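# Lift and hold the headset by its headband, right arm

## Task

With the right arm, grasp the headset by its headband (never by its cable) and keep it steady in the air. Its lowest point must sit roughly a hand's length or more above the table top, and no part of it may extend beyond the table's edge. The right gripper must be commanded to fully closed (-1) with the headband squeezed between its fingers, and those fingers may touch nothing but the headband. Apart from its own cable, only the right fingers may contact the headset, though the left arm is also allowed to touch it. At the finish the left gripper's fingers must not be on the cable, and the headset must not drop more than a little if the left arm were removed. The cable's free end must not be left dangling below table height, and if it ever dips well below the table top or strays far past the edge, held or not, the task fails. Announce completion (finished_scene) only once all of this is true; anything the robot merely props up, other than the required right-arm hold, does not count.

## Robot and tools

ROBOT. Two arms, left_arm and right_arm; the names are labels, not image sides. Each has 6 joints in this column order: waist, shoulder, elbow, wrist pitch, wrist yaw, wrist roll, plus a two-finger gripper.

FRAME. Results report poses in one shared scene frame: origin on the table top midway between the arms, +z up, +x out over the table, left_arm on the +y side. Positions are metres, orientation is a wxyz quaternion. The printed hand position can be somewhat wrong, more so when the arm is stretched far. A gripper's fingers point along its own +z and close along its own y; the reported point lies between the finger pads, just under 1 cm behind the tips.

TOOL execute_actions, argument actions (a list holding one item, or empty), optional pictures (boolean).
- Empty list: no new command; returns the state with camera images.
- Motion: {"rows": [[14 numbers], ...], "steps": n}. n is 5 to 15 control steps of 1/30 s (15 by default). Each row is one step; if rows run out, the last is repeated. Every row is a single flat list of 14 numbers covering both arms, even when one arm is idle: left waist, shoulder, elbow, wrist pitch, wrist yaw, wrist roll, left opening, then the same seven for the right arm.
- Joint values are absolute target angles in radians (same form as the Joint positions line), not offsets. Stated ranges per arm: waist -2.618 to 3.054, shoulder 0.000 to 3.142, elbow 0.000 to 3.142, wrist pitch -1.571 to 1.571, wrist yaw -1.571 to 1.571, wrist roll -2.094 to 2.094. Real ends can differ by up to 0.036 rad either way. A target more than 0.036 rad beyond a stated end, and farther out than the joint currently is, gets the whole call refused (nothing is sent). Targets past the real end are clipped there, and the result may print "joint sent to its limit" (possibly about an earlier action).
- Opening is an absolute command on a -1 to +1 scale: +1 fully open (pad gap 0.087 m), -1 closed.
- Wait: {"steps": n} with no rows, n up to 300; counts from the previous result, and your reply time is included.
- Images come only with an empty list or pictures: true.

MOTION LIMITS. Each step, a joint's target is kept within a set lead of its measured angle (rad): waist 0.202, shoulder 0.258, elbow 0.238, wrist pitch 0.573, wrist yaw and roll 0.522. If targets would shift a gripper over 70 mm from where it is measured, all that arm's targets are pulled back proportionally. So large moves need several calls. Friction may leave a joint up to about 0.031 rad short, and tiny changes may not move it. Between calls arms keep heading to the last row until everything nearly stops or a step is HELD; then a new action is needed to continue. The simulation keeps running while you think and write. Each result is read 5 steps before the action finishes; those remaining steps play out afterward.

RESULT LINES. The state line lists each gripper's position and quaternion. Joint positions and Joint velocities give, per arm, the six joints (rad, rad/s) then the pad gap (m, m/s). grip_measured is the finger opening on the command scale; each gripper's reading may be off by about 1 mm, a fixed bias. "joint command not followed" means a clearance check altered or blocked joint targets on some steps; the rest of the row still ran. HELD marks steps where all or part of your row was not sent. Joint torques are raw drive outputs (nonzero even unloaded), with per-joint offset, scale and noise; friction can mask or imitate load. MOTOR HOT appears from 75 °C; at 90 °C that arm halts 10 s, and at 100 °C its motors and gripper go limp and the arm drops; such stops show as OVER-TEMPERATURE FAULT. Avoid holding heavy loads for long.

GRIPPING. Between the extremes, fingers go to where grip_measured equals your command. To hold something, command below grip_measured: about 0.02 lower for a firm grip, less for a light one. Pads push about 20 N at most; closing fast can squeeze harder and may spring the fingers open. For this task the final right opening must be exactly -1.

TOOL zoom_image: camera (cam_high, cam_low, cam_left_wrist, cam_right_wrist) and region [x0, y0, x1, y1] in pixels of that camera's latest image, origin top-left, at most 504 by 504. All four cameras are 504x504.

TOOL finished_scene: scene = number of the current scene. Irreversible; the result says whether the goal was met. Replying with no tool call ends everything.

CAUTIONS. Expect occasional brief tugs on held items or shoves of loose ones. Do not let anything leave the table, and keep the cable's loose end above table height and inside the edge throughout. Do not let the arms collide or press on each other. Avoid drops, slips, slams and forceful pushes; move smoothly and efficiently.

Each tool is called after "Call:" in YAML: its name, and indented under it one key for each argument.

## Session

I'll start by looking at the current state of the scene.

Call:
execute_actions:
  actions: []

Scene clock: 0.00 s of 4000.00 s.
left_arm: end_effector_position=(+0.1327, +0.4974, +0.2786) grip_measured=+0.999 end_effector_quat_wxyz=(+0.450, -0.063, +0.768, +0.451) | right_arm: end_effector_position=(+0.1465, +0.1235, +0.2938) grip_measured=+0.985 end_effector_quat_wxyz=(+0.443, -0.500, +0.636, +0.386)
Joint positions: left_arm=[ 0.793  0.525  0.74  -0.405  0.064  0.716  0.087] | right_arm=[ 1.1    1.646  1.541 -0.211 -0.114  0.013  0.087]
Joint velocities: left_arm=[ 0.002  0.002  0.017 -0.007 -0.051 -0.007 -0.   ] | right_arm=[-0.007  0.017  0.037 -0.037 -0.037 -0.022 -0.   ]
Joint torques (N m, as the arm reports them, + toward a larger angle): no reading
Motor temperatures (°C, as the motors report them): left_arm=[23 26 26 26 24 25] | right_arm=[25 26 24 25 24 27]

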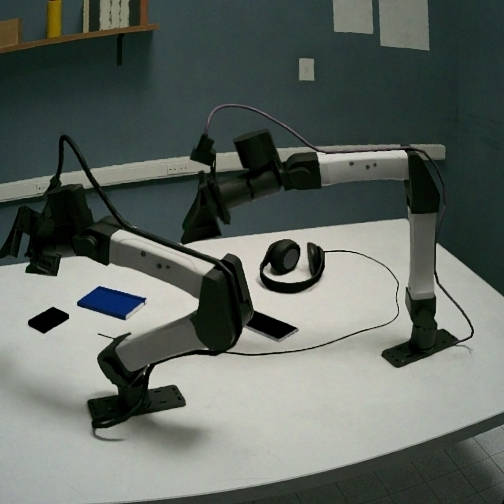

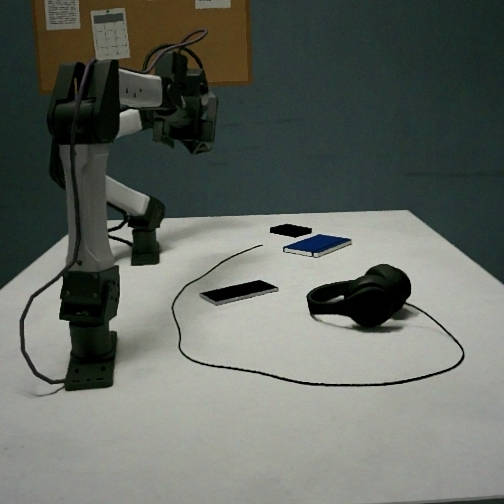

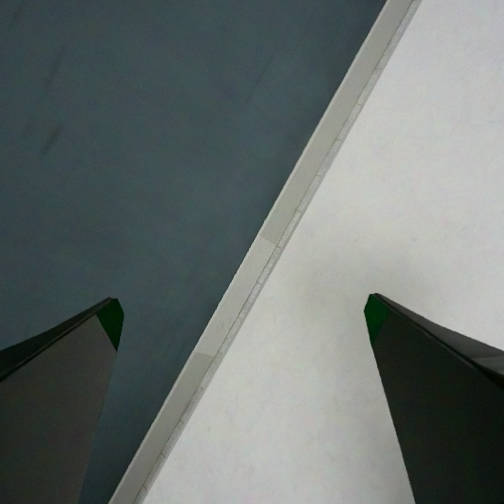

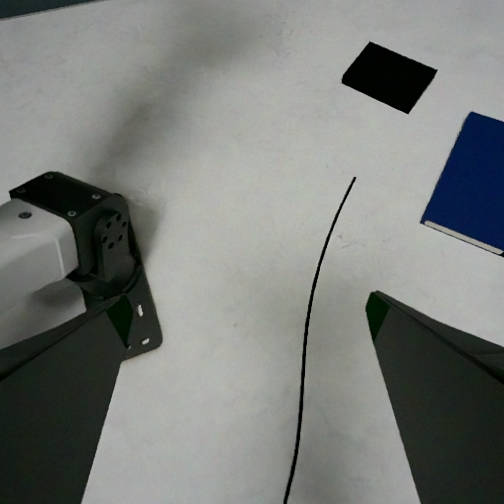

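Call:
zoom_image:
  camera: "cam_high"
  region: [230, 210, 370, 320]

Call:
zoom_image:
  camera: "cam_low"
  region: [280, 240, 440, 350]

Region (230, 210, 370, 320) of cam_high's 504x504 image, scaled by 3.600, with more detail than that image has; it fills the top 396 rows of this view, and the rest is white.

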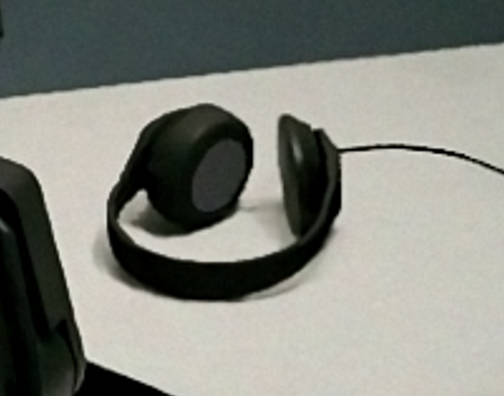

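Region (280, 240, 440, 350) of cam_low's 504x504 image, scaled by 3.150, with more detail than that image has; it fills the top 346 rows of this view, and the rest is white.

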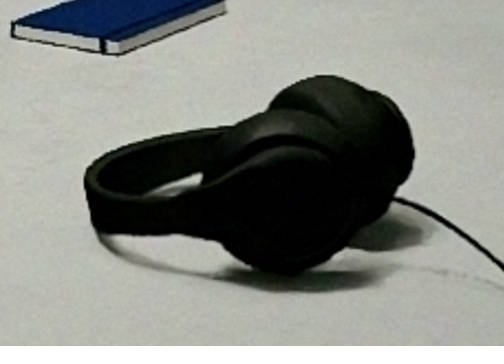

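Call:
zoom_image:
  camera: "cam_low"
  region: [0, 180, 252, 432]

Call:
zoom_image:
  camera: "cam_low"
  region: [30, 20, 270, 260]

Call:
zoom_image:
  camera: "cam_high"
  region: [160, 90, 504, 400]

Region (0, 180, 252, 432) of cam_low's 504x504 image, scaled by 2.000, with more detail than that image has.

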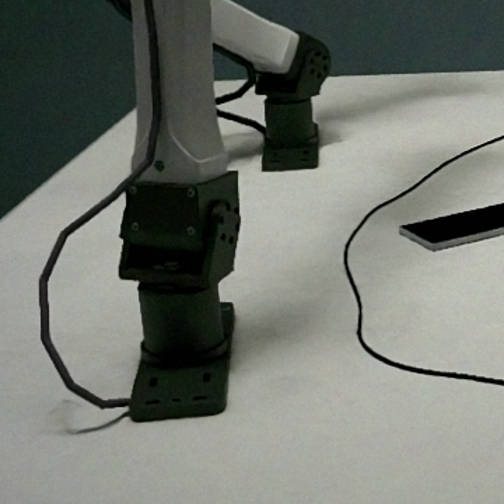

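Region (30, 20, 270, 260) of cam_low's 504x504 image, scaled by 2.100, with more detail than that image has.

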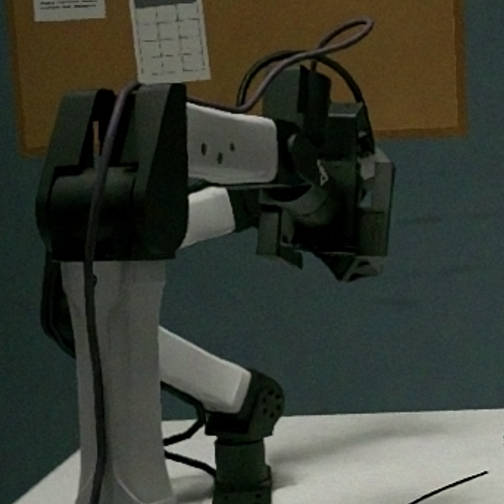

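Region (160, 90, 504, 400) of cam_high's 504x504 image, scaled by 1.465, with more detail than that image has; it fills the top 454 rows of this view, and the rest is white.

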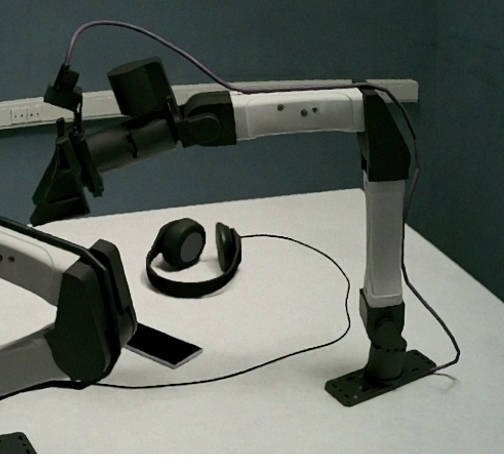

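Call:
execute_actions:
  actions:
    - {"rows": [[0.793,0.525,0.74,-0.405,0.064,0.716,1,1.093,1.648,1.544,-0.222,-0.113,0.008,1],[0.793,0.525,0.74,-0.405,0.064,0.716,1,1.082,1.651,1.549,-0.238,-0.111,0.001,1],[0.793,0.525,0.74,-0.405,0.064,0.716,1,1.068,1.655,1.555,-0.26,-0.109,-0.008,1],[0.793,0.525,0.74,-0.405,0.064,0.716,1,1.05,1.66,1.563,-0.287,-0.106,-0.019,1],[0.793,0.525,0.74,-0.405,0.064,0.716,1,1.029,1.666,1.572,-0.32,-0.103,-0.033,1],[0.793,0.525,0.74,-0.405,0.064,0.716,1,1.004,1.674,1.583,-0.358,-0.099,-0.05,1],[0.793,0.525,0.74,-0.405,0.064,0.716,1,0.976,1.682,1.595,-0.402,-0.094,-0.068,1],[0.793,0.525,0.74,-0.405,0.064,0.716,1,0.947,1.69,1.607,-0.445,-0.089,-0.087,1],[0.793,0.525,0.74,-0.405,0.064,0.716,1,0.919,1.698,1.62,-0.489,-0.085,-0.105,1],[0.793,0.525,0.74,-0.405,0.064,0.716,1,0.89,1.706,1.632,-0.532,-0.08,-0.124,1],[0.793,0.525,0.74,-0.405,0.064,0.716,1,0.862,1.714,1.645,-0.576,-0.076,-0.142,1],[0.793,0.525,0.74,-0.405,0.064,0.716,1,0.834,1.723,1.657,-0.619,-0.071,-0.161,1],[0.793,0.525,0.74,-0.405,0.064,0.716,1,0.805,1.731,1.669,-0.663,-0.067,-0.179,1],[0.793,0.525,0.74,-0.405,0.064,0.716,1,0.777,1.739,1.682,-0.706,-0.062,-0.198,1],[0.793,0.525,0.74,-0.405,0.064,0.716,1,0.39,1.85,1.85,-1.3,0,-0.45,1]], "steps": 15}

Call:
execute_actions:
  actions:
    - {"steps": 10}

Call:
execute_actions:
  actions:
    - {"steps": 10}

Call:
execute_actions:
  actions:
    - {"steps": 15}
  pictures: true

Scene clock: 8.57 s of 4000.00 s.
left_arm: end_effector_position=(+0.1327, +0.4974, +0.2786) grip_measured=+0.999 end_effector_quat_wxyz=(+0.450, -0.063, +0.768, +0.451) | right_arm: end_effector_position=(+0.2146, +0.0865, +0.2615) grip_measured=+0.985 end_effector_quat_wxyz=(+0.425, -0.497, +0.694, +0.302)
Joint positions: left_arm=[ 0.793  0.525  0.74  -0.405  0.064  0.716  0.087] | right_arm=[ 0.957  1.684  1.59  -0.383 -0.108 -0.059  0.087]
Joint velocities: left_arm=[ 0.007  0.002 -0.007 -0.081 -0.007 -0.022  0.   ] | right_arm=[-0.882  0.276  0.325 -0.989  0.11  -0.462  0.   ]
Joint torques (N m, as the arm reports them, + toward a larger angle): left_arm=[ 0.61  1.82  9.23  2.1  -0.01 -0.09] | right_arm=[-0.7  -8.05  8.49  2.29  0.2   0.05]
Motor temperatures (°C, as the motors report them): left_arm=[23 26 27 28 24 25] | right_arm=[25 28 25 28 24 27]
Steps of this call (steps 1 to 90: nothing new was sent; then 5.23 s passed at rest; steps 91 to 100: the first 10 steps of this action). Readings (joint positions):
91: left_arm=[0.793 0.525 0.740 -0.405 0.064 0.716] | right_arm=[1.100 1.646 1.541 -0.215 -0.114 0.013]
92: left_arm=[0.793 0.525 0.740 -0.405 0.064 0.716] | right_arm=[1.100 1.646 1.541 -0.218 -0.114 0.012]
94: left_arm=[0.793 0.525 0.740 -0.405 0.064 0.716] | right_arm=[1.091 1.646 1.541 -0.234 -0.114 0.005]
98: left_arm=[0.793 0.525 0.740 -0.405 0.064 0.716] | right_arm=[1.017 1.665 1.567 -0.319 -0.114 -0.032]
100: the state above

Scene clock: 8.90 s of 4000.00 s.
left_arm: end_effector_position=(+0.1327, +0.4974, +0.2786) grip_measured=+0.999 end_effector_quat_wxyz=(+0.450, -0.063, +0.768, +0.451) | right_arm: end_effector_position=(+0.3339, -0.0571, +0.1949) grip_measured=+0.985 end_effector_quat_wxyz=(+0.302, -0.486, +0.814, +0.103)
Joint positions: left_arm=[ 0.793  0.525  0.74  -0.405  0.064  0.716  0.087] | right_arm=[ 0.613  1.819  1.773 -0.878 -0.055 -0.284  0.087]
Joint velocities: left_arm=[-0.012  0.002  0.002 -0.037  0.037  0.022 -0.   ] | right_arm=[-1.116  0.295  0.305 -1.56   0.095 -0.564 -0.   ]
Joint torques (N m, as the arm reports them, + toward a larger angle): left_arm=[ 0.6   1.81  9.23  2.11 -0.01 -0.09] | right_arm=[-0.8  -9.65  8.33  1.81  0.16 -0.05]
Motor temperatures (°C, as the motors report them): left_arm=[23 26 27 28 24 25] | right_arm=[25 28 25 28 24 27]
Kept back: nothing.
Steps of this call (steps 1 to 5: the last 5 steps of your previous action; steps 6 to 10: the robot went on to your last target). Readings (joint positions):
1: left_arm=[0.793 0.525 0.740 -0.405 0.064 0.716] | right_arm=[0.925 1.693 1.602 -0.418 -0.104 -0.074]
2: left_arm=[0.793 0.525 0.740 -0.405 0.064 0.716] | right_arm=[0.893 1.703 1.613 -0.456 -0.099 -0.090]
4: left_arm=[0.793 0.525 0.740 -0.405 0.064 0.716] | right_arm=[0.833 1.721 1.637 -0.534 -0.090 -0.122]
8: left_arm=[0.793 0.525 0.740 -0.405 0.064 0.716] | right_arm=[0.691 1.795 1.748 -0.770 -0.066 -0.240]
10: the state above

Scene clock: 9.23 s of 4000.00 s.
left_arm: end_effector_position=(+0.1327, +0.4974, +0.2786) grip_measured=+0.999 end_effector_quat_wxyz=(+0.450, -0.063, +0.768, +0.451) | right_arm: end_effector_position=(+0.3425, -0.1942, +0.1699) grip_measured=+0.985 end_effector_quat_wxyz=(+0.146, -0.455, +0.878, +0.009)
Joint positions: left_arm=[ 0.793  0.525  0.74  -0.405  0.064  0.716  0.087] | right_arm=[ 0.373  1.853  1.823 -1.247 -0.002 -0.422  0.087]
Joint velocities: left_arm=[-0.002 -0.002  0.017  0.037  0.022  0.022 -0.   ] | right_arm=[ 0.12  -0.002  0.012 -0.388 -0.022 -0.168 -0.001]
Joint torques (N m, as the arm reports them, + toward a larger angle): left_arm=[ 0.61  1.82  9.23  2.1  -0.01 -0.09] | right_arm=[ 0.89 -9.39  8.    1.28  0.1   0.01]
Motor temperatures (°C, as the motors report them): left_arm=[23 26 27 28 24 25] | right_arm=[25 29 25 28 24 27]
Kept back: nothing.
Steps of this call (steps 1 to 10: the robot went on to your last target). Readings (joint positions):
1: left_arm=[0.793 0.525 0.740 -0.405 0.064 0.716] | right_arm=[0.572 1.828 1.782 -0.928 -0.051 -0.303]
2: left_arm=[0.793 0.525 0.740 -0.405 0.064 0.716] | right_arm=[0.529 1.835 1.789 -0.977 -0.046 -0.322]
4: left_arm=[0.793 0.525 0.740 -0.405 0.064 0.716] | right_arm=[0.444 1.849 1.806 -1.080 -0.032 -0.362]
8: left_arm=[0.793 0.525 0.740 -0.405 0.064 0.716] | right_arm=[0.367 1.853 1.820 -1.215 -0.003 -0.409]
10: the state above

Scene clock: 9.73 s of 4000.00 s.
left_arm: end_effector_position=(+0.1327, +0.4974, +0.2786) grip_measured=+0.999 end_effector_quat_wxyz=(+0.450, -0.063, +0.768, +0.451) | right_arm: end_effector_position=(+0.3314, -0.1975, +0.1690) grip_measured=+0.985 end_effector_quat_wxyz=(+0.123, -0.471, +0.873, +0.007)
Joint positions: left_arm=[ 0.793  0.525  0.74  -0.405  0.064  0.716  0.087] | right_arm=[ 0.383  1.853  1.825 -1.295 -0.002 -0.445  0.087]
Joint velocities: left_arm=[ 0.002  0.012 -0.012 -0.007 -0.022 -0.022  0.   ] | right_arm=[-0.012  0.007 -0.007 -0.095 -0.037  0.051 -0.   ]
Joint torques (N m, as the arm reports them, + toward a larger angle): left_arm=[ 0.6   1.81  9.23  2.1  -0.01 -0.09] | right_arm=[ 0.49 -9.37  7.89  1.08  0.1  -0.03]
Motor temperatures (°C, as the motors report them): left_arm=[23 26 27 28 24 25] | right_arm=[25 29 25 28 24 27]
Kept back: nothing.
Steps of this call (steps 1 to 15: the robot went on to your last target). Readings (joint positions):
1: left_arm=[0.793 0.525 0.740 -0.405 0.064 0.716] | right_arm=[0.376 1.853 1.824 -1.257 -0.002 -0.427]
2: left_arm=[0.793 0.525 0.740 -0.405 0.064 0.716] | right_arm=[0.379 1.853 1.824 -1.266 -0.002 -0.431]
4: left_arm=[0.793 0.525 0.740 -0.405 0.064 0.716] | right_arm=[0.382 1.853 1.824 -1.278 -0.002 -0.436]
8: left_arm=[0.793 0.525 0.740 -0.405 0.064 0.716] | right_arm=[0.383 1.853 1.825 -1.290 -0.002 -0.442]
15: the state above

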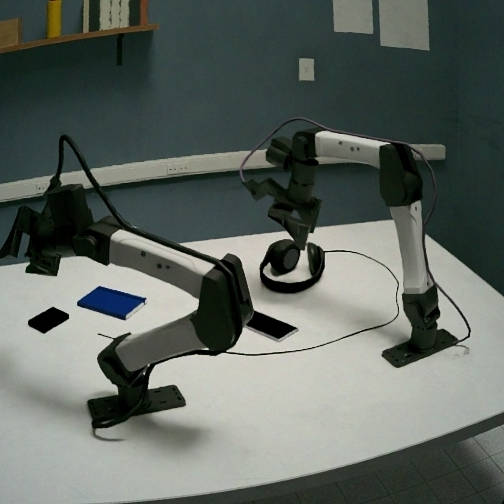

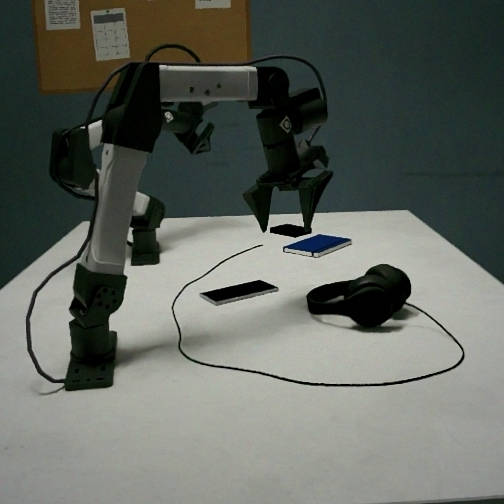

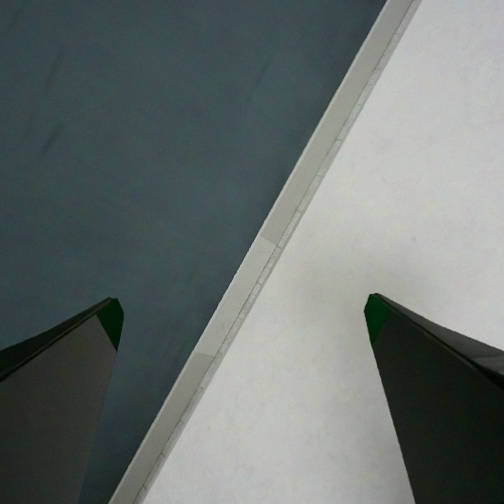

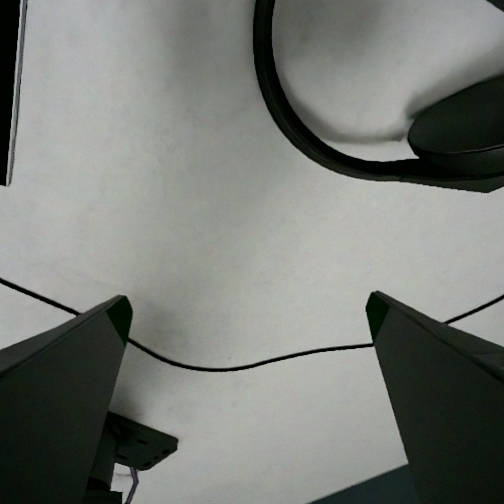

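Call:
zoom_image:
  camera: "cam_right_wrist"
  region: [60, 280, 284, 504]

Call:
zoom_image:
  camera: "cam_low"
  region: [210, 50, 430, 270]

Call:
zoom_image:
  camera: "cam_high"
  region: [220, 110, 400, 310]

Region (60, 280, 284, 504) of cam_right_wrist's 504x504 image, scaled by 2.250, with more detail than that image has.

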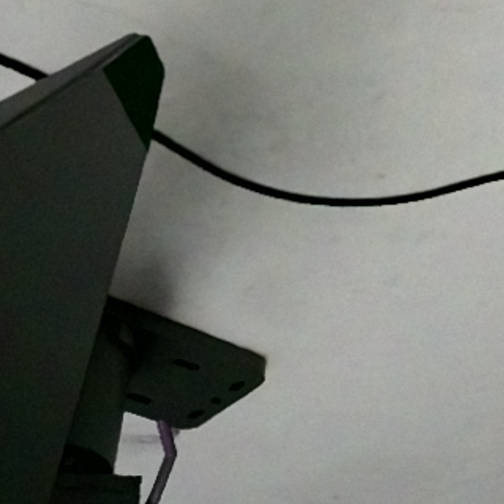

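Region (210, 50, 430, 270) of cam_low's 504x504 image, scaled by 2.291, with more detail than that image has.

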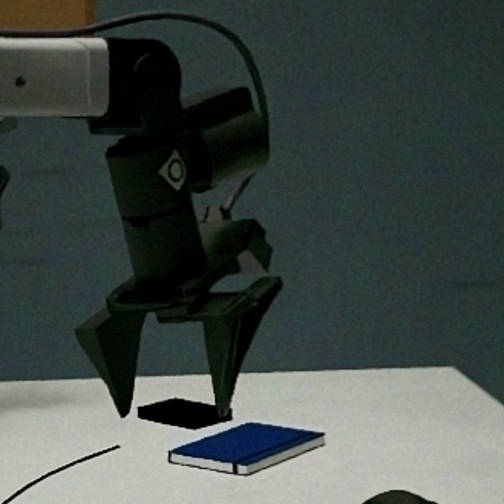

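Region (220, 110, 400, 310) of cam_high's 504x504 image, scaled by 2.520, with more detail than that image has; it fills the left 454 columns of this view, and the rest is white.

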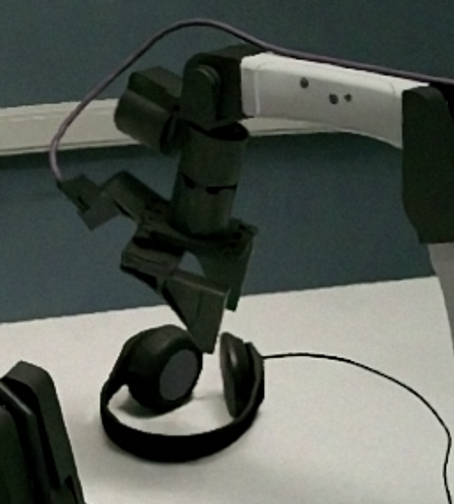

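Call:
zoom_image:
  camera: "cam_high"
  region: [370, 270, 490, 390]

Call:
zoom_image:
  camera: "cam_high"
  region: [70, 320, 210, 450]

Call:
zoom_image:
  camera: "cam_right_wrist"
  region: [224, 0, 504, 230]

Region (370, 270, 490, 390) of cam_high's 504x504 image, scaled by 4.200, with more detail than that image has.

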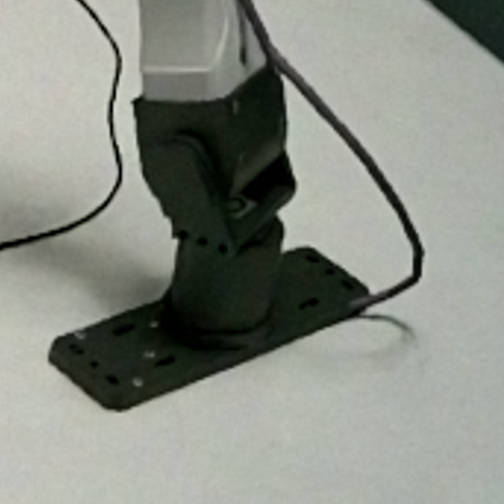

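Region (70, 320, 210, 450) of cam_high's 504x504 image, scaled by 3.600, with more detail than that image has; it fills the top 468 rows of this view, and the rest is white.

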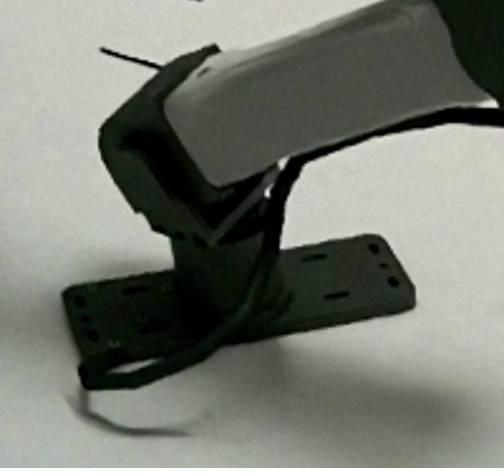

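Region (224, 0, 504, 230) of cam_right_wrist's 504x504 image, scaled by 1.800, with more detail than that image has; it fills the top 414 rows of this view, and the rest is white.

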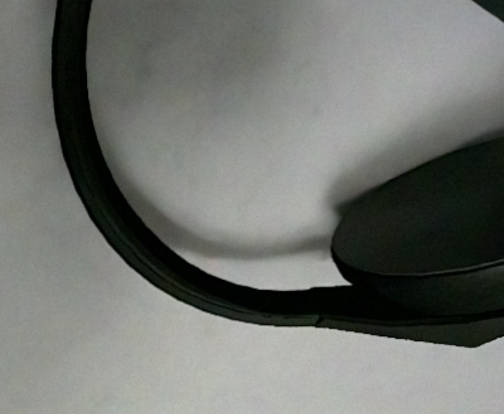

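Call:
zoom_image:
  camera: "cam_high"
  region: [252, 230, 336, 300]

Call:
zoom_image:
  camera: "cam_low"
  region: [298, 255, 420, 335]

Region (252, 230, 336, 300) of cam_high's 504x504 image, scaled by 6.000, with more detail than that image has.

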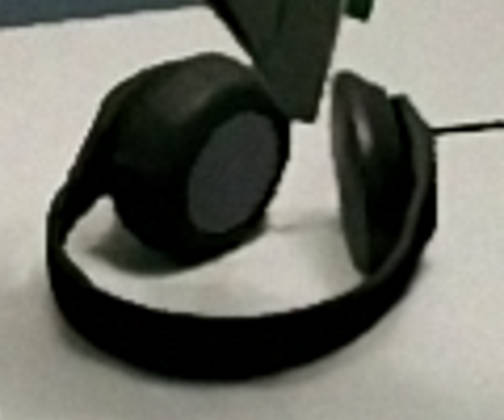

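Region (298, 255, 420, 335) of cam_low's 504x504 image, scaled by 4.131, with more detail than that image has; it fills the top 330 rows of this view, and the rest is white.

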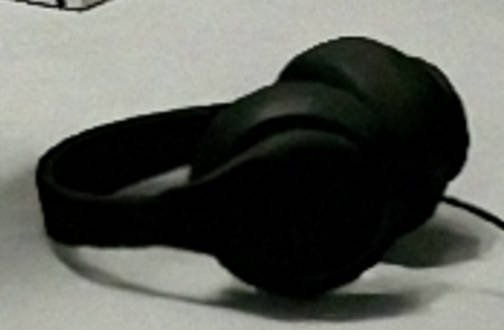

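Call:
execute_actions:
  actions:
    - {"rows": [[0.793,0.525,0.74,-0.405,0.064,0.716,1,0.39,1.852,1.851,-1.3,0.001,-0.45,0.996],[0.793,0.525,0.74,-0.405,0.064,0.716,1,0.391,1.858,1.853,-1.298,0.004,-0.45,0.986],[0.793,0.525,0.74,-0.405,0.064,0.716,1,0.393,1.867,1.857,-1.296,0.008,-0.449,0.97],[0.793,0.525,0.74,-0.405,0.064,0.716,1,0.396,1.88,1.862,-1.294,0.014,-0.449,0.948],[0.793,0.525,0.74,-0.405,0.064,0.716,1,0.398,1.895,1.868,-1.29,0.021,-0.448,0.922],[0.793,0.525,0.74,-0.405,0.064,0.716,1,0.402,1.913,1.875,-1.287,0.029,-0.447,0.891],[0.793,0.525,0.74,-0.405,0.064,0.716,1,0.405,1.932,1.882,-1.283,0.038,-0.446,0.856],[0.793,0.525,0.74,-0.405,0.064,0.716,1,0.409,1.954,1.891,-1.278,0.048,-0.445,0.818],[0.793,0.525,0.74,-0.405,0.064,0.716,1,0.414,1.977,1.9,-1.273,0.059,-0.444,0.779],[0.793,0.525,0.74,-0.405,0.064,0.716,1,0.418,2.0,1.909,-1.268,0.07,-0.442,0.737],[0.793,0.525,0.74,-0.405,0.064,0.716,1,0.423,2.025,1.919,-1.263,0.081,-0.441,0.694],[0.793,0.525,0.74,-0.405,0.064,0.716,1,0.428,2.05,1.929,-1.258,0.093,-0.44,0.65],[0.793,0.525,0.74,-0.405,0.064,0.716,1,0.432,2.075,1.939,-1.252,0.104,-0.439,0.606],[0.793,0.525,0.74,-0.405,0.064,0.716,1,0.437,2.1,1.949,-1.247,0.115,-0.438,0.563],[0.793,0.525,0.74,-0.405,0.064,0.716,1,0.441,2.123,1.958,-1.242,0.126,-0.436,0.521]], "steps": 15}

Call:
execute_actions:
  actions:
    - {"rows": [[0.793,0.525,0.74,-0.405,0.064,0.716,1,0.446,2.146,1.967,-1.237,0.137,-0.435,0.482],[0.793,0.525,0.74,-0.405,0.064,0.716,1,0.45,2.168,1.976,-1.232,0.147,-0.434,0.444],[0.793,0.525,0.74,-0.405,0.064,0.716,1,0.453,2.187,1.983,-1.228,0.156,-0.433,0.409],[0.793,0.525,0.74,-0.405,0.064,0.716,1,0.457,2.205,1.99,-1.225,0.164,-0.432,0.378],[0.793,0.525,0.74,-0.405,0.064,0.716,1,0.459,2.22,1.996,-1.221,0.171,-0.431,0.352],[0.793,0.525,0.74,-0.405,0.064,0.716,1,0.462,2.233,2.001,-1.219,0.177,-0.431,0.33],[0.793,0.525,0.74,-0.405,0.064,0.716,1,0.464,2.242,2.005,-1.217,0.181,-0.43,0.314],[0.793,0.525,0.74,-0.405,0.064,0.716,1,0.465,2.248,2.007,-1.215,0.184,-0.43,0.304],[0.793,0.525,0.74,-0.405,0.064,0.716,1,0.465,2.25,2.008,-1.215,0.185,-0.43,0.3]], "steps": 15}

Call:
execute_actions:
  actions:
    - {"steps": 10}
  pictures: true

Scene clock: 28.13 s of 4000.00 s.
left_arm: end_effector_position=(+0.1327, +0.4974, +0.2786) grip_measured=+0.999 end_effector_quat_wxyz=(+0.450, -0.063, +0.768, +0.451) | right_arm: end_effector_position=(+0.3447, -0.1890, +0.1524) grip_measured=+0.758 end_effector_quat_wxyz=(+0.107, -0.478, +0.872, -0.008)
Joint positions: left_arm=[ 0.793  0.525  0.74  -0.405  0.064  0.716  0.087] | right_arm=[ 0.398  1.943  1.878 -1.293  0.029 -0.446  0.077]
Joint velocities: left_arm=[ 0.007 -0.027  0.002 -0.066  0.022 -0.022  0.   ] | right_arm=[ 0.12   0.647  0.237  0.11   0.227  0.007 -0.037]
Joint torques (N m, as the arm reports them, + toward a larger angle): left_arm=[ 0.6   1.82  9.23  2.1  -0.01 -0.09] | right_arm=[ 0.89 -8.22  6.86  1.2   0.17  0.1 ]
Motor temperatures (°C, as the motors report them): left_arm=[23 26 29 31 24 25] | right_arm=[25 33 28 27 24 27]
Steps of this call (steps 1 to 15: the robot went on to your last target; steps 16 to 90: nothing new was sent; then 15.07 s passed at rest; steps 91 to 100: the first 10 steps of this action). Readings (joint positions):
91: left_arm=[0.793 0.525 0.740 -0.405 0.064 0.716] | right_arm=[0.383 1.853 1.825 -1.296 -0.002 -0.446]
92: left_arm=[0.793 0.525 0.740 -0.405 0.064 0.716] | right_arm=[0.383 1.853 1.825 -1.296 -0.002 -0.446]
94: left_arm=[0.793 0.525 0.740 -0.405 0.064 0.716] | right_arm=[0.383 1.857 1.829 -1.298 -0.001 -0.446]
98: left_arm=[0.793 0.525 0.740 -0.405 0.064 0.716] | right_arm=[0.390 1.901 1.861 -1.297 0.015 -0.446]
100: the state above

Scene clock: 28.63 s of 4000.00 s.
left_arm: end_effector_position=(+0.1327, +0.4974, +0.2786) grip_measured=+0.999 end_effector_quat_wxyz=(+0.450, -0.063, +0.768, +0.451) | right_arm: end_effector_position=(+0.3742, -0.1675, +0.0622) grip_measured=+0.301 end_effector_quat_wxyz=(+0.035, -0.499, +0.862, -0.075)
Joint positions: left_arm=[ 0.793  0.525  0.74  -0.405  0.064  0.716  0.087] | right_arm=[ 0.456  2.253  1.975 -1.235  0.156 -0.436  0.057]
Joint velocities: left_arm=[-0.007  0.017  0.012  0.066  0.022  0.051 -0.   ] | right_arm=[ 0.037  0.11   0.007  0.037  0.139  0.051 -0.001]
Joint torques (N m, as the arm reports them, + toward a larger angle): left_arm=[ 0.62  1.81  9.23  2.1  -0.01 -0.08] | right_arm=[  0.68 -13.33   8.21   0.82   0.27   0.1 ]
Motor temperatures (°C, as the motors report them): left_arm=[23 26 29 31 24 25] | right_arm=[25 33 28 27 24 27]
Steps of this call (steps 1 to 5: the last 5 steps of your previous action; steps 6 to 15: the first 10 steps of this action). Readings (joint positions):
6: left_arm=[0.793 0.525 0.740 -0.405 0.064 0.716] | right_arm=[0.428 2.102 1.928 -1.269 0.085 -0.443]
7: left_arm=[0.793 0.525 0.740 -0.405 0.064 0.716] | right_arm=[0.432 2.128 1.936 -1.264 0.095 -0.442]
9: left_arm=[0.793 0.525 0.740 -0.405 0.064 0.716] | right_arm=[0.440 2.174 1.950 -1.255 0.114 -0.441]
13: left_arm=[0.793 0.525 0.740 -0.405 0.064 0.716] | right_arm=[0.453 2.239 1.971 -1.240 0.146 -0.438]
15: the state above

Scene clock: 28.97 s of 4000.00 s.
left_arm: end_effector_position=(+0.1327, +0.4974, +0.2786) grip_measured=+0.999 end_effector_quat_wxyz=(+0.450, -0.063, +0.768, +0.451) | right_arm: end_effector_position=(+0.3787, -0.1675, +0.0638) grip_measured=+0.300 end_effector_quat_wxyz=(+0.042, -0.498, +0.862, -0.083)
Joint positions: left_arm=[ 0.793  0.525  0.74  -0.405  0.064  0.716  0.087] | right_arm=[ 0.457  2.257  1.984 -1.229  0.173 -0.435  0.057]
Joint velocities: left_arm=[ 0.007 -0.007 -0.002  0.051  0.037 -0.007 -0.   ] | right_arm=[-0.002  0.002 -0.022  0.037 -0.066 -0.051 -0.001]
Joint torques (N m, as the arm reports them, + toward a larger angle): left_arm=[ 0.6   1.81  9.24  2.1  -0.01 -0.09] | right_arm=[  0.42 -13.15   7.65   0.89   0.21   0.11]
Motor temperatures (°C, as the motors report them): left_arm=[23 26 29 31 24 25] | right_arm=[25 33 28 27 24 27]
Kept back: nothing.
Steps of this call (steps 1 to 5: the last 5 steps of your previous action; steps 6 to 10: the robot went on to your last target). Readings (joint positions):
1: left_arm=[0.793 0.525 0.740 -0.405 0.064 0.716] | right_arm=[0.457 2.256 1.975 -1.234 0.160 -0.436]
2: left_arm=[0.793 0.525 0.740 -0.405 0.064 0.716] | right_arm=[0.457 2.257 1.976 -1.233 0.163 -0.436]
4: left_arm=[0.793 0.525 0.740 -0.405 0.064 0.716] | right_arm=[0.457 2.257 1.980 -1.233 0.168 -0.436]
8: left_arm=[0.793 0.525 0.740 -0.405 0.064 0.716] | right_arm=[0.457 2.257 1.984 -1.229 0.172 -0.435]
10: the state above

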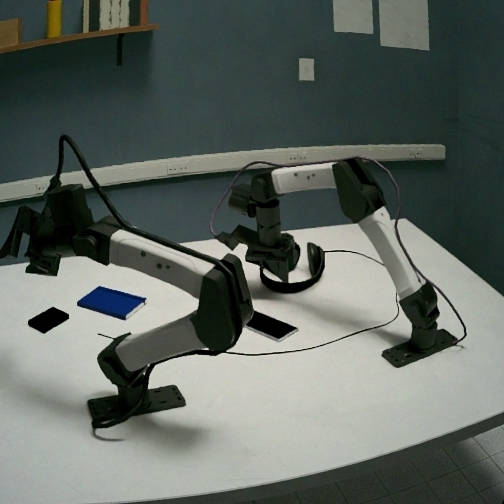

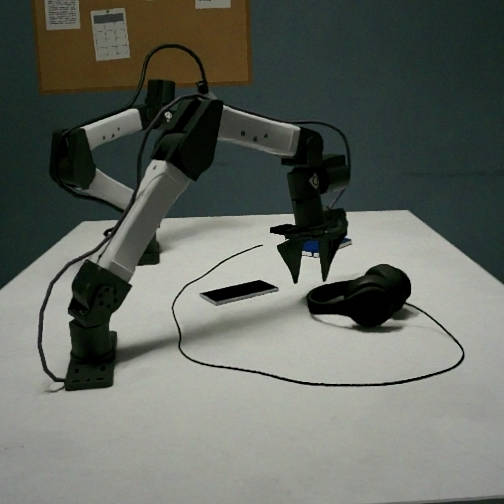

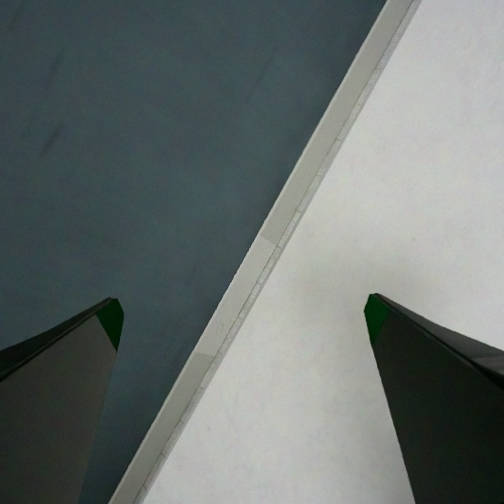

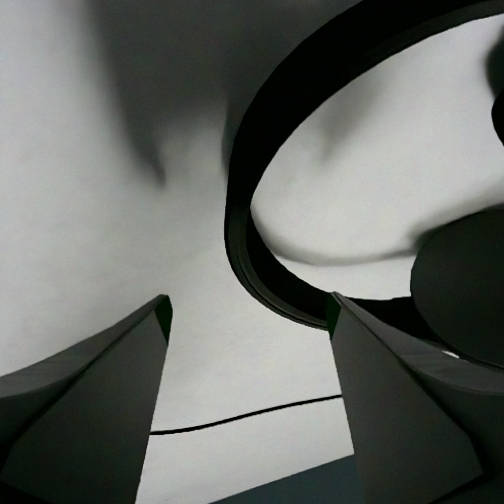

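Call:
zoom_image:
  camera: "cam_right_wrist"
  region: [140, 120, 380, 360]

Call:
zoom_image:
  camera: "cam_low"
  region: [260, 200, 400, 340]

Region (140, 120, 380, 360) of cam_right_wrist's 504x504 image, scaled by 2.100, with more detail than that image has.

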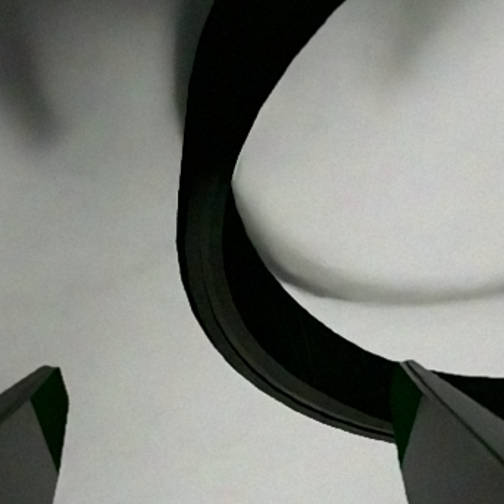

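Region (260, 200, 400, 340) of cam_low's 504x504 image, scaled by 3.600, with more detail than that image has.

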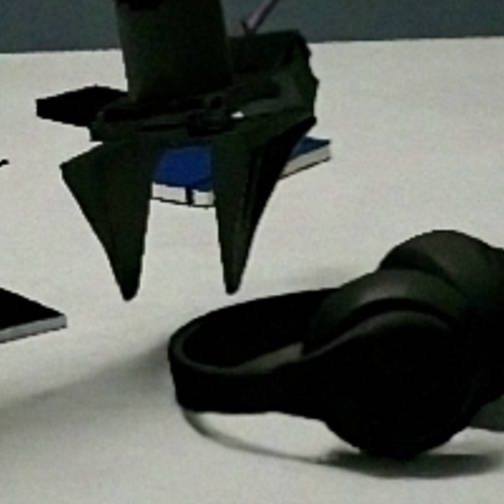

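Call:
execute_actions:
  actions:
    - {"rows": [[0.793,0.525,0.74,-0.405,0.064,0.716,1,0.465,2.25,2.007,-1.214,0.185,-0.43,0.296],[0.793,0.525,0.74,-0.405,0.064,0.716,1,0.464,2.251,2.003,-1.21,0.185,-0.43,0.286],[0.793,0.525,0.74,-0.405,0.064,0.716,1,0.464,2.251,1.998,-1.203,0.186,-0.431,0.27],[0.793,0.525,0.74,-0.405,0.064,0.716,1,0.463,2.252,1.99,-1.195,0.186,-0.432,0.248],[0.793,0.525,0.74,-0.405,0.064,0.716,1,0.461,2.253,1.981,-1.185,0.186,-0.433,0.222],[0.793,0.525,0.74,-0.405,0.064,0.716,1,0.46,2.254,1.971,-1.173,0.187,-0.434,0.192],[0.793,0.525,0.74,-0.405,0.064,0.716,1,0.459,2.255,1.96,-1.16,0.188,-0.435,0.159],[0.793,0.525,0.74,-0.405,0.064,0.716,1,0.457,2.257,1.948,-1.146,0.188,-0.436,0.124],[0.793,0.525,0.74,-0.405,0.064,0.716,1,0.455,2.258,1.936,-1.132,0.189,-0.437,0.087],[0.793,0.525,0.74,-0.405,0.064,0.716,1,0.454,2.26,1.923,-1.118,0.19,-0.439,0.05],[0.793,0.525,0.74,-0.405,0.064,0.716,1,0.452,2.261,1.91,-1.103,0.19,-0.44,0.013],[0.793,0.525,0.74,-0.405,0.064,0.716,1,0.45,2.262,1.898,-1.089,0.191,-0.441,-0.024],[0.793,0.525,0.74,-0.405,0.064,0.716,1,0.448,2.264,1.886,-1.075,0.191,-0.442,-0.059],[0.793,0.525,0.74,-0.405,0.064,0.716,1,0.447,2.265,1.875,-1.062,0.192,-0.443,-0.092],[0.793,0.525,0.74,-0.405,0.064,0.716,1,0.446,2.266,1.865,-1.05,0.193,-0.444,-0.122]], "steps": 15}

Call:
execute_actions:
  actions:
    - {"rows": [[0.793,0.525,0.74,-0.405,0.064,0.716,1,0.444,2.267,1.856,-1.04,0.193,-0.445,-0.148],[0.793,0.525,0.74,-0.405,0.064,0.716,1,0.443,2.268,1.848,-1.032,0.193,-0.446,-0.17],[0.793,0.525,0.74,-0.405,0.064,0.716,1,0.443,2.268,1.843,-1.025,0.194,-0.447,-0.186],[0.793,0.525,0.74,-0.405,0.064,0.716,1,0.442,2.269,1.839,-1.021,0.194,-0.447,-0.196],[0.793,0.525,0.74,-0.405,0.064,0.716,1,0.442,2.269,1.838,-1.02,0.194,-0.447,-0.2]], "steps": 15}

Call:
execute_actions:
  actions:
    - {"steps": 6}
  pictures: true

Scene clock: 32.43 s of 4000.00 s.
left_arm: end_effector_position=(+0.1327, +0.4974, +0.2786) grip_measured=+0.999 end_effector_quat_wxyz=(+0.450, -0.063, +0.768, +0.451) | right_arm: end_effector_position=(+0.3858, -0.1634, +0.0580) grip_measured=+0.069 end_effector_quat_wxyz=(+0.059, -0.496, +0.862, -0.084)
Joint positions: left_arm=[ 0.793  0.525  0.74  -0.405  0.064  0.716  0.087] | right_arm=[ 0.457  2.257  1.962 -1.174  0.178 -0.435  0.047]
Joint velocities: left_arm=[-0.007 -0.022  0.032 -0.022 -0.007 -0.095 -0.002] | right_arm=[ 0.002  0.007 -0.33   0.344  0.022 -0.037 -0.033]
Joint torques (N m, as the arm reports them, + toward a larger angle): left_arm=[ 0.6   1.81  9.24  2.1  -0.01 -0.09] | right_arm=[ -0.33 -11.85   4.34   0.86   0.24  -0.04]
Motor temperatures (°C, as the motors report them): left_arm=[23 26 29 31 24 25] | right_arm=[25 35 29 27 24 27]
Steps of this call (steps 1 to 30: the robot went on to your last target; steps 31 to 90: nothing new was sent; then 0.13 s passed at rest; steps 91 to 100: the first 10 steps of this action). Readings (joint positions):
91: left_arm=[0.793 0.525 0.740 -0.405 0.064 0.716] | right_arm=[0.457 2.257 1.984 -1.229 0.175 -0.435]
92: left_arm=[0.793 0.525 0.740 -0.405 0.064 0.716] | right_arm=[0.457 2.257 1.984 -1.228 0.175 -0.435]
94: left_arm=[0.793 0.525 0.740 -0.405 0.064 0.716] | right_arm=[0.457 2.257 1.984 -1.225 0.176 -0.435]
98: left_arm=[0.793 0.525 0.740 -0.405 0.064 0.716] | right_arm=[0.457 2.257 1.979 -1.198 0.177 -0.435]
100: the state above

Scene clock: 32.93 s of 4000.00 s.
left_arm: end_effector_position=(+0.1327, +0.4974, +0.2786) grip_measured=+0.999 end_effector_quat_wxyz=(+0.450, -0.063, +0.768, +0.451) | right_arm: end_effector_position=(+0.3870, -0.1666, +0.0248) grip_measured=-0.200 end_effector_quat_wxyz=(+0.060, -0.497, +0.861, -0.087)
Joint positions: left_arm=[ 0.793  0.525  0.74  -0.405  0.064  0.716  0.087] | right_arm=[ 0.452  2.269  1.85  -1.047  0.184 -0.442  0.035]
Joint velocities: left_arm=[-0.012  0.002  0.002  0.007 -0.066 -0.051 -0.001] | right_arm=[-0.032 -0.022 -0.012  0.11   0.051  0.007 -0.   ]
Joint torques (N m, as the arm reports them, + toward a larger angle): left_arm=[ 0.61  1.82  9.23  2.11  0.   -0.09] | right_arm=[ -0.43 -12.62   4.78   0.93   0.28   0.06]
Motor temperatures (°C, as the motors report them): left_arm=[23 26 29 31 24 25] | right_arm=[25 35 29 27 24 27]
Steps of this call (steps 1 to 5: the last 5 steps of your previous action; steps 6 to 15: the first 10 steps of this action). Readings (joint positions):
6: left_arm=[0.793 0.525 0.740 -0.405 0.064 0.716] | right_arm=[0.457 2.259 1.887 -1.105 0.181 -0.438]
7: left_arm=[0.793 0.525 0.740 -0.405 0.064 0.716] | right_arm=[0.457 2.261 1.877 -1.094 0.182 -0.438]
9: left_arm=[0.793 0.525 0.740 -0.405 0.064 0.716] | right_arm=[0.457 2.265 1.862 -1.075 0.182 -0.440]
13: left_arm=[0.793 0.525 0.740 -0.405 0.064 0.716] | right_arm=[0.453 2.269 1.851 -1.054 0.183 -0.442]
15: the state above

Scene clock: 33.13 s of 4000.00 s.
left_arm: end_effector_position=(+0.1327, +0.4974, +0.2786) grip_measured=+0.999 end_effector_quat_wxyz=(+0.450, -0.063, +0.768, +0.451) | right_arm: end_effector_position=(+0.3891, -0.1654, +0.0247) grip_measured=-0.200 end_effector_quat_wxyz=(+0.064, -0.496, +0.861, -0.087)
Joint positions: left_arm=[ 0.793  0.525  0.74  -0.405  0.064  0.716  0.087] | right_arm=[ 0.452  2.269  1.85  -1.037  0.184 -0.443  0.035]
Joint velocities: left_arm=[-0.012 -0.002 -0.017 -0.022  0.022 -0.051 -0.002] | right_arm=[ 0.007 -0.007 -0.012  0.022 -0.022  0.037 -0.001]
Joint torques (N m, as the arm reports them, + toward a larger angle): left_arm=[ 0.61  1.81  9.22  2.1   0.   -0.09] | right_arm=[ -0.69 -12.64   4.85   0.98   0.28  -0.01]
Motor temperatures (°C, as the motors report them): left_arm=[23 26 29 31 24 25] | right_arm=[25 35 29 27 24 27]
Kept back: nothing.
Steps of this call (steps 1 to 5: the last 5 steps of your previous action; step 6: the robot went on to your last target). Readings (joint positions):
1: left_arm=[0.793 0.525 0.740 -0.405 0.064 0.716] | right_arm=[0.452 2.269 1.850 -1.044 0.184 -0.442]
2: left_arm=[0.793 0.525 0.740 -0.405 0.064 0.716] | right_arm=[0.452 2.269 1.850 -1.042 0.184 -0.442]
4: left_arm=[0.793 0.525 0.740 -0.405 0.064 0.716] | right_arm=[0.452 2.269 1.850 -1.039 0.184 -0.443]
6: the state above

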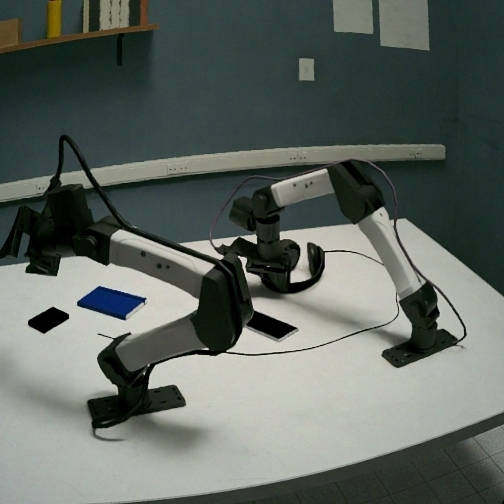

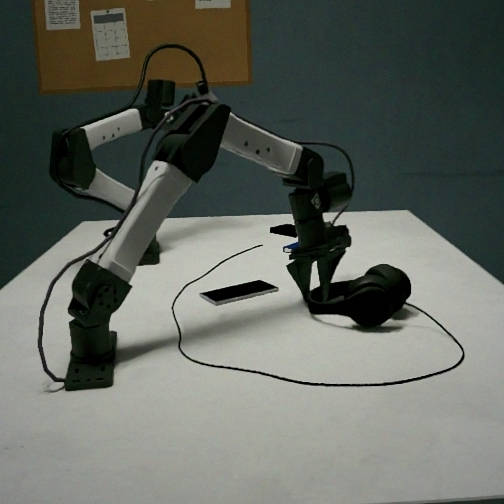

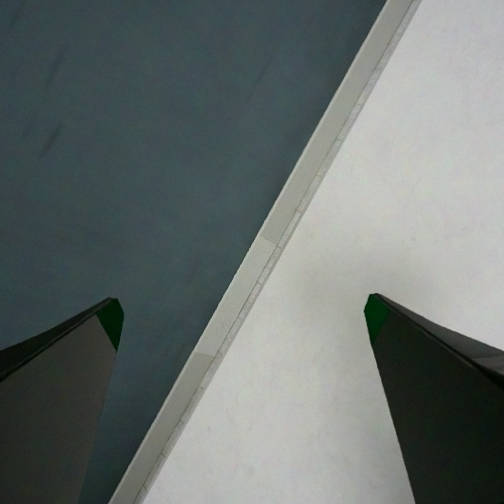

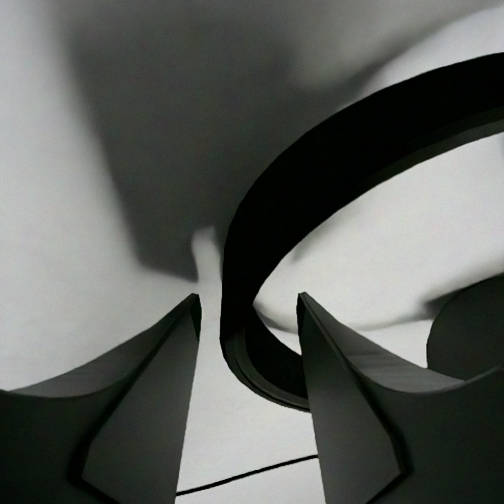

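Call:
execute_actions:
  actions:
    - {"rows": [[0.793,0.525,0.74,-0.405,0.064,0.716,1,0.445,2.27,1.836,-1.02,0.19,-0.447,-0.2],[0.793,0.525,0.74,-0.405,0.064,0.716,1,0.445,2.271,1.833,-1.02,0.19,-0.447,-0.21],[0.793,0.525,0.74,-0.405,0.064,0.716,1,0.445,2.272,1.829,-1.02,0.19,-0.447,-0.22],[0.793,0.525,0.74,-0.405,0.064,0.716,1,0.445,2.273,1.825,-1.02,0.19,-0.447,-0.24],[0.793,0.525,0.74,-0.405,0.064,0.716,1,0.445,2.274,1.821,-1.02,0.19,-0.447,-0.26],[0.793,0.525,0.74,-0.405,0.064,0.716,1,0.445,2.275,1.817,-1.02,0.19,-0.447,-0.28],[0.793,0.525,0.74,-0.405,0.064,0.716,1,0.445,2.276,1.814,-1.02,0.19,-0.447,-0.3],[0.793,0.525,0.74,-0.405,0.064,0.716,1,0.445,2.276,1.812,-1.02,0.19,-0.447,-0.32]], "steps": 15}

Call:
execute_actions:
  actions:
    - {"steps": 5}
  pictures: true

Scene clock: 33.83 s of 4000.00 s.
left_arm: end_effector_position=(+0.1327, +0.4974, +0.2786) grip_measured=+0.999 end_effector_quat_wxyz=(+0.450, -0.063, +0.768, +0.451) | right_arm: end_effector_position=(+0.3847, -0.1686, +0.0192) grip_measured=-0.319 end_effector_quat_wxyz=(+0.056, -0.497, +0.861, -0.088)
Joint positions: left_arm=[ 0.793  0.525  0.74  -0.405  0.064  0.716  0.087] | right_arm=[ 0.452  2.269  1.827 -1.032  0.184 -0.443  0.03 ]
Joint velocities: left_arm=[-0.002  0.002  0.012 -0.007  0.007 -0.066  0.   ] | right_arm=[-0.002 -0.002 -0.066  0.022  0.007 -0.051 -0.001]
Joint torques (N m, as the arm reports them, + toward a larger angle): left_arm=[ 0.6   1.84  9.23  2.1  -0.01 -0.09] | right_arm=[ -0.4  -11.91   4.93   0.91   0.2    0.01]
Motor temperatures (°C, as the motors report them): left_arm=[23 26 29 31 24 25] | right_arm=[25 36 29 27 24 27]
Steps of this call (steps 1 to 11: the robot went on to your last target; steps 12 to 21: the first 10 steps of this action). Readings (joint positions):
12: left_arm=[0.793 0.525 0.740 -0.405 0.064 0.716] | right_arm=[0.452 2.269 1.850 -1.035 0.184 -0.443]
13: left_arm=[0.793 0.525 0.740 -0.405 0.064 0.716] | right_arm=[0.452 2.269 1.850 -1.035 0.184 -0.443]
15: left_arm=[0.793 0.525 0.740 -0.405 0.064 0.716] | right_arm=[0.452 2.269 1.849 -1.034 0.184 -0.443]
19: left_arm=[0.793 0.525 0.740 -0.405 0.064 0.716] | right_arm=[0.452 2.269 1.833 -1.032 0.184 -0.443]
21: the state above

Scene clock: 34.00 s of 4000.00 s.
left_arm: end_effector_position=(+0.1327, +0.4974, +0.2786) grip_measured=+0.999 end_effector_quat_wxyz=(+0.450, -0.063, +0.768, +0.451) | right_arm: end_effector_position=(+0.3844, -0.1688, +0.0189) grip_measured=-0.320 end_effector_quat_wxyz=(+0.055, -0.497, +0.861, -0.088)
Joint positions: left_arm=[ 0.793  0.525  0.74  -0.405  0.064  0.716  0.087] | right_arm=[ 0.452  2.269  1.826 -1.032  0.184 -0.443  0.03 ]
Joint velocities: left_arm=[-0.007  0.007 -0.022  0.007 -0.022  0.022  0.001] | right_arm=[-0.012  0.007  0.002 -0.051 -0.007  0.022  0.   ]
Joint torques (N m, as the arm reports them, + toward a larger angle): left_arm=[ 0.61  1.82  9.23  2.11 -0.01 -0.09] | right_arm=[ -0.34 -11.74   4.75   0.92   0.22   0.03]
Motor temperatures (°C, as the motors report them): left_arm=[23 26 29 31 24 25] | right_arm=[25 36 29 27 24 27]
Kept back: nothing.
Steps of this call (steps 1 to 5: the last 5 steps of your previous action). Readings (joint positions):
1: left_arm=[0.793 0.525 0.740 -0.405 0.064 0.716] | right_arm=[0.452 2.269 1.826 -1.032 0.184 -0.443]
2: left_arm=[0.793 0.525 0.740 -0.405 0.064 0.716] | right_arm=[0.452 2.269 1.826 -1.032 0.184 -0.443]
4: left_arm=[0.793 0.525 0.740 -0.405 0.064 0.716] | right_arm=[0.452 2.269 1.826 -1.032 0.184 -0.443]
5: the state above

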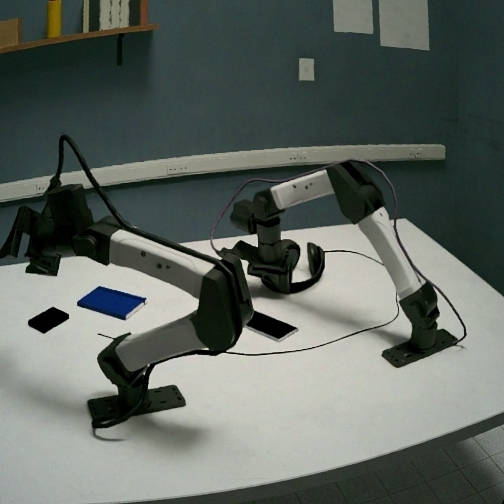

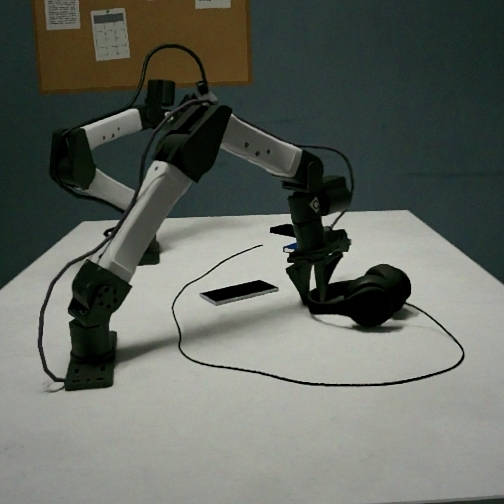

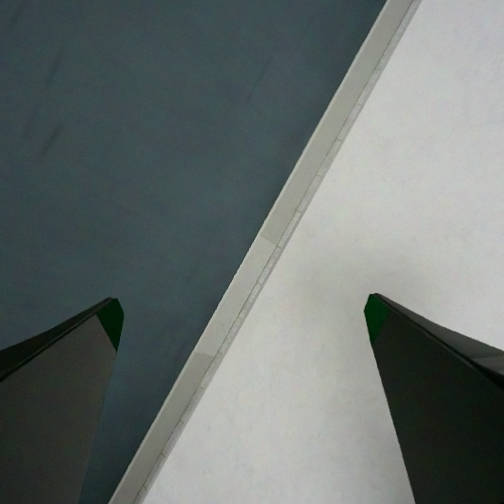

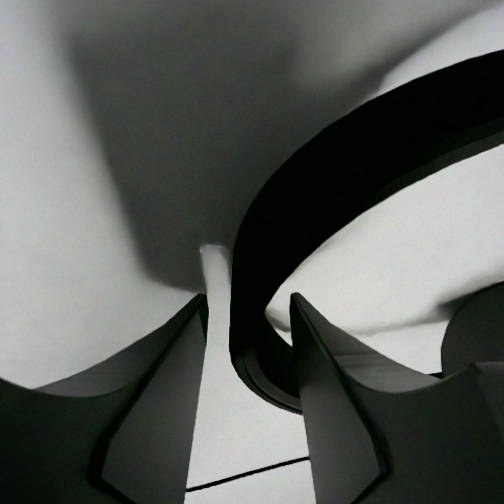

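Call:
zoom_image:
  camera: "cam_right_wrist"
  region: [170, 230, 330, 390]

Region (170, 230, 330, 390) of cam_right_wrist's 504x504 image, scaled by 3.150, with more detail than that image has.

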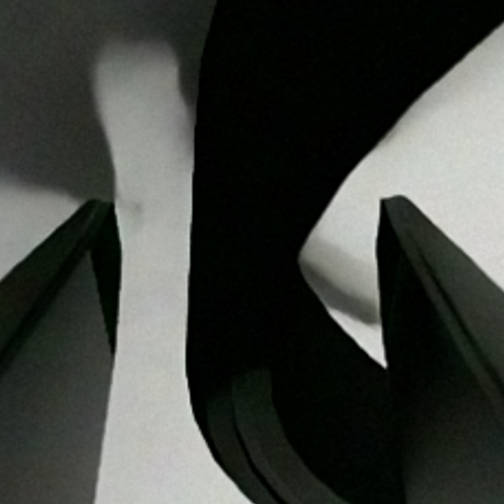

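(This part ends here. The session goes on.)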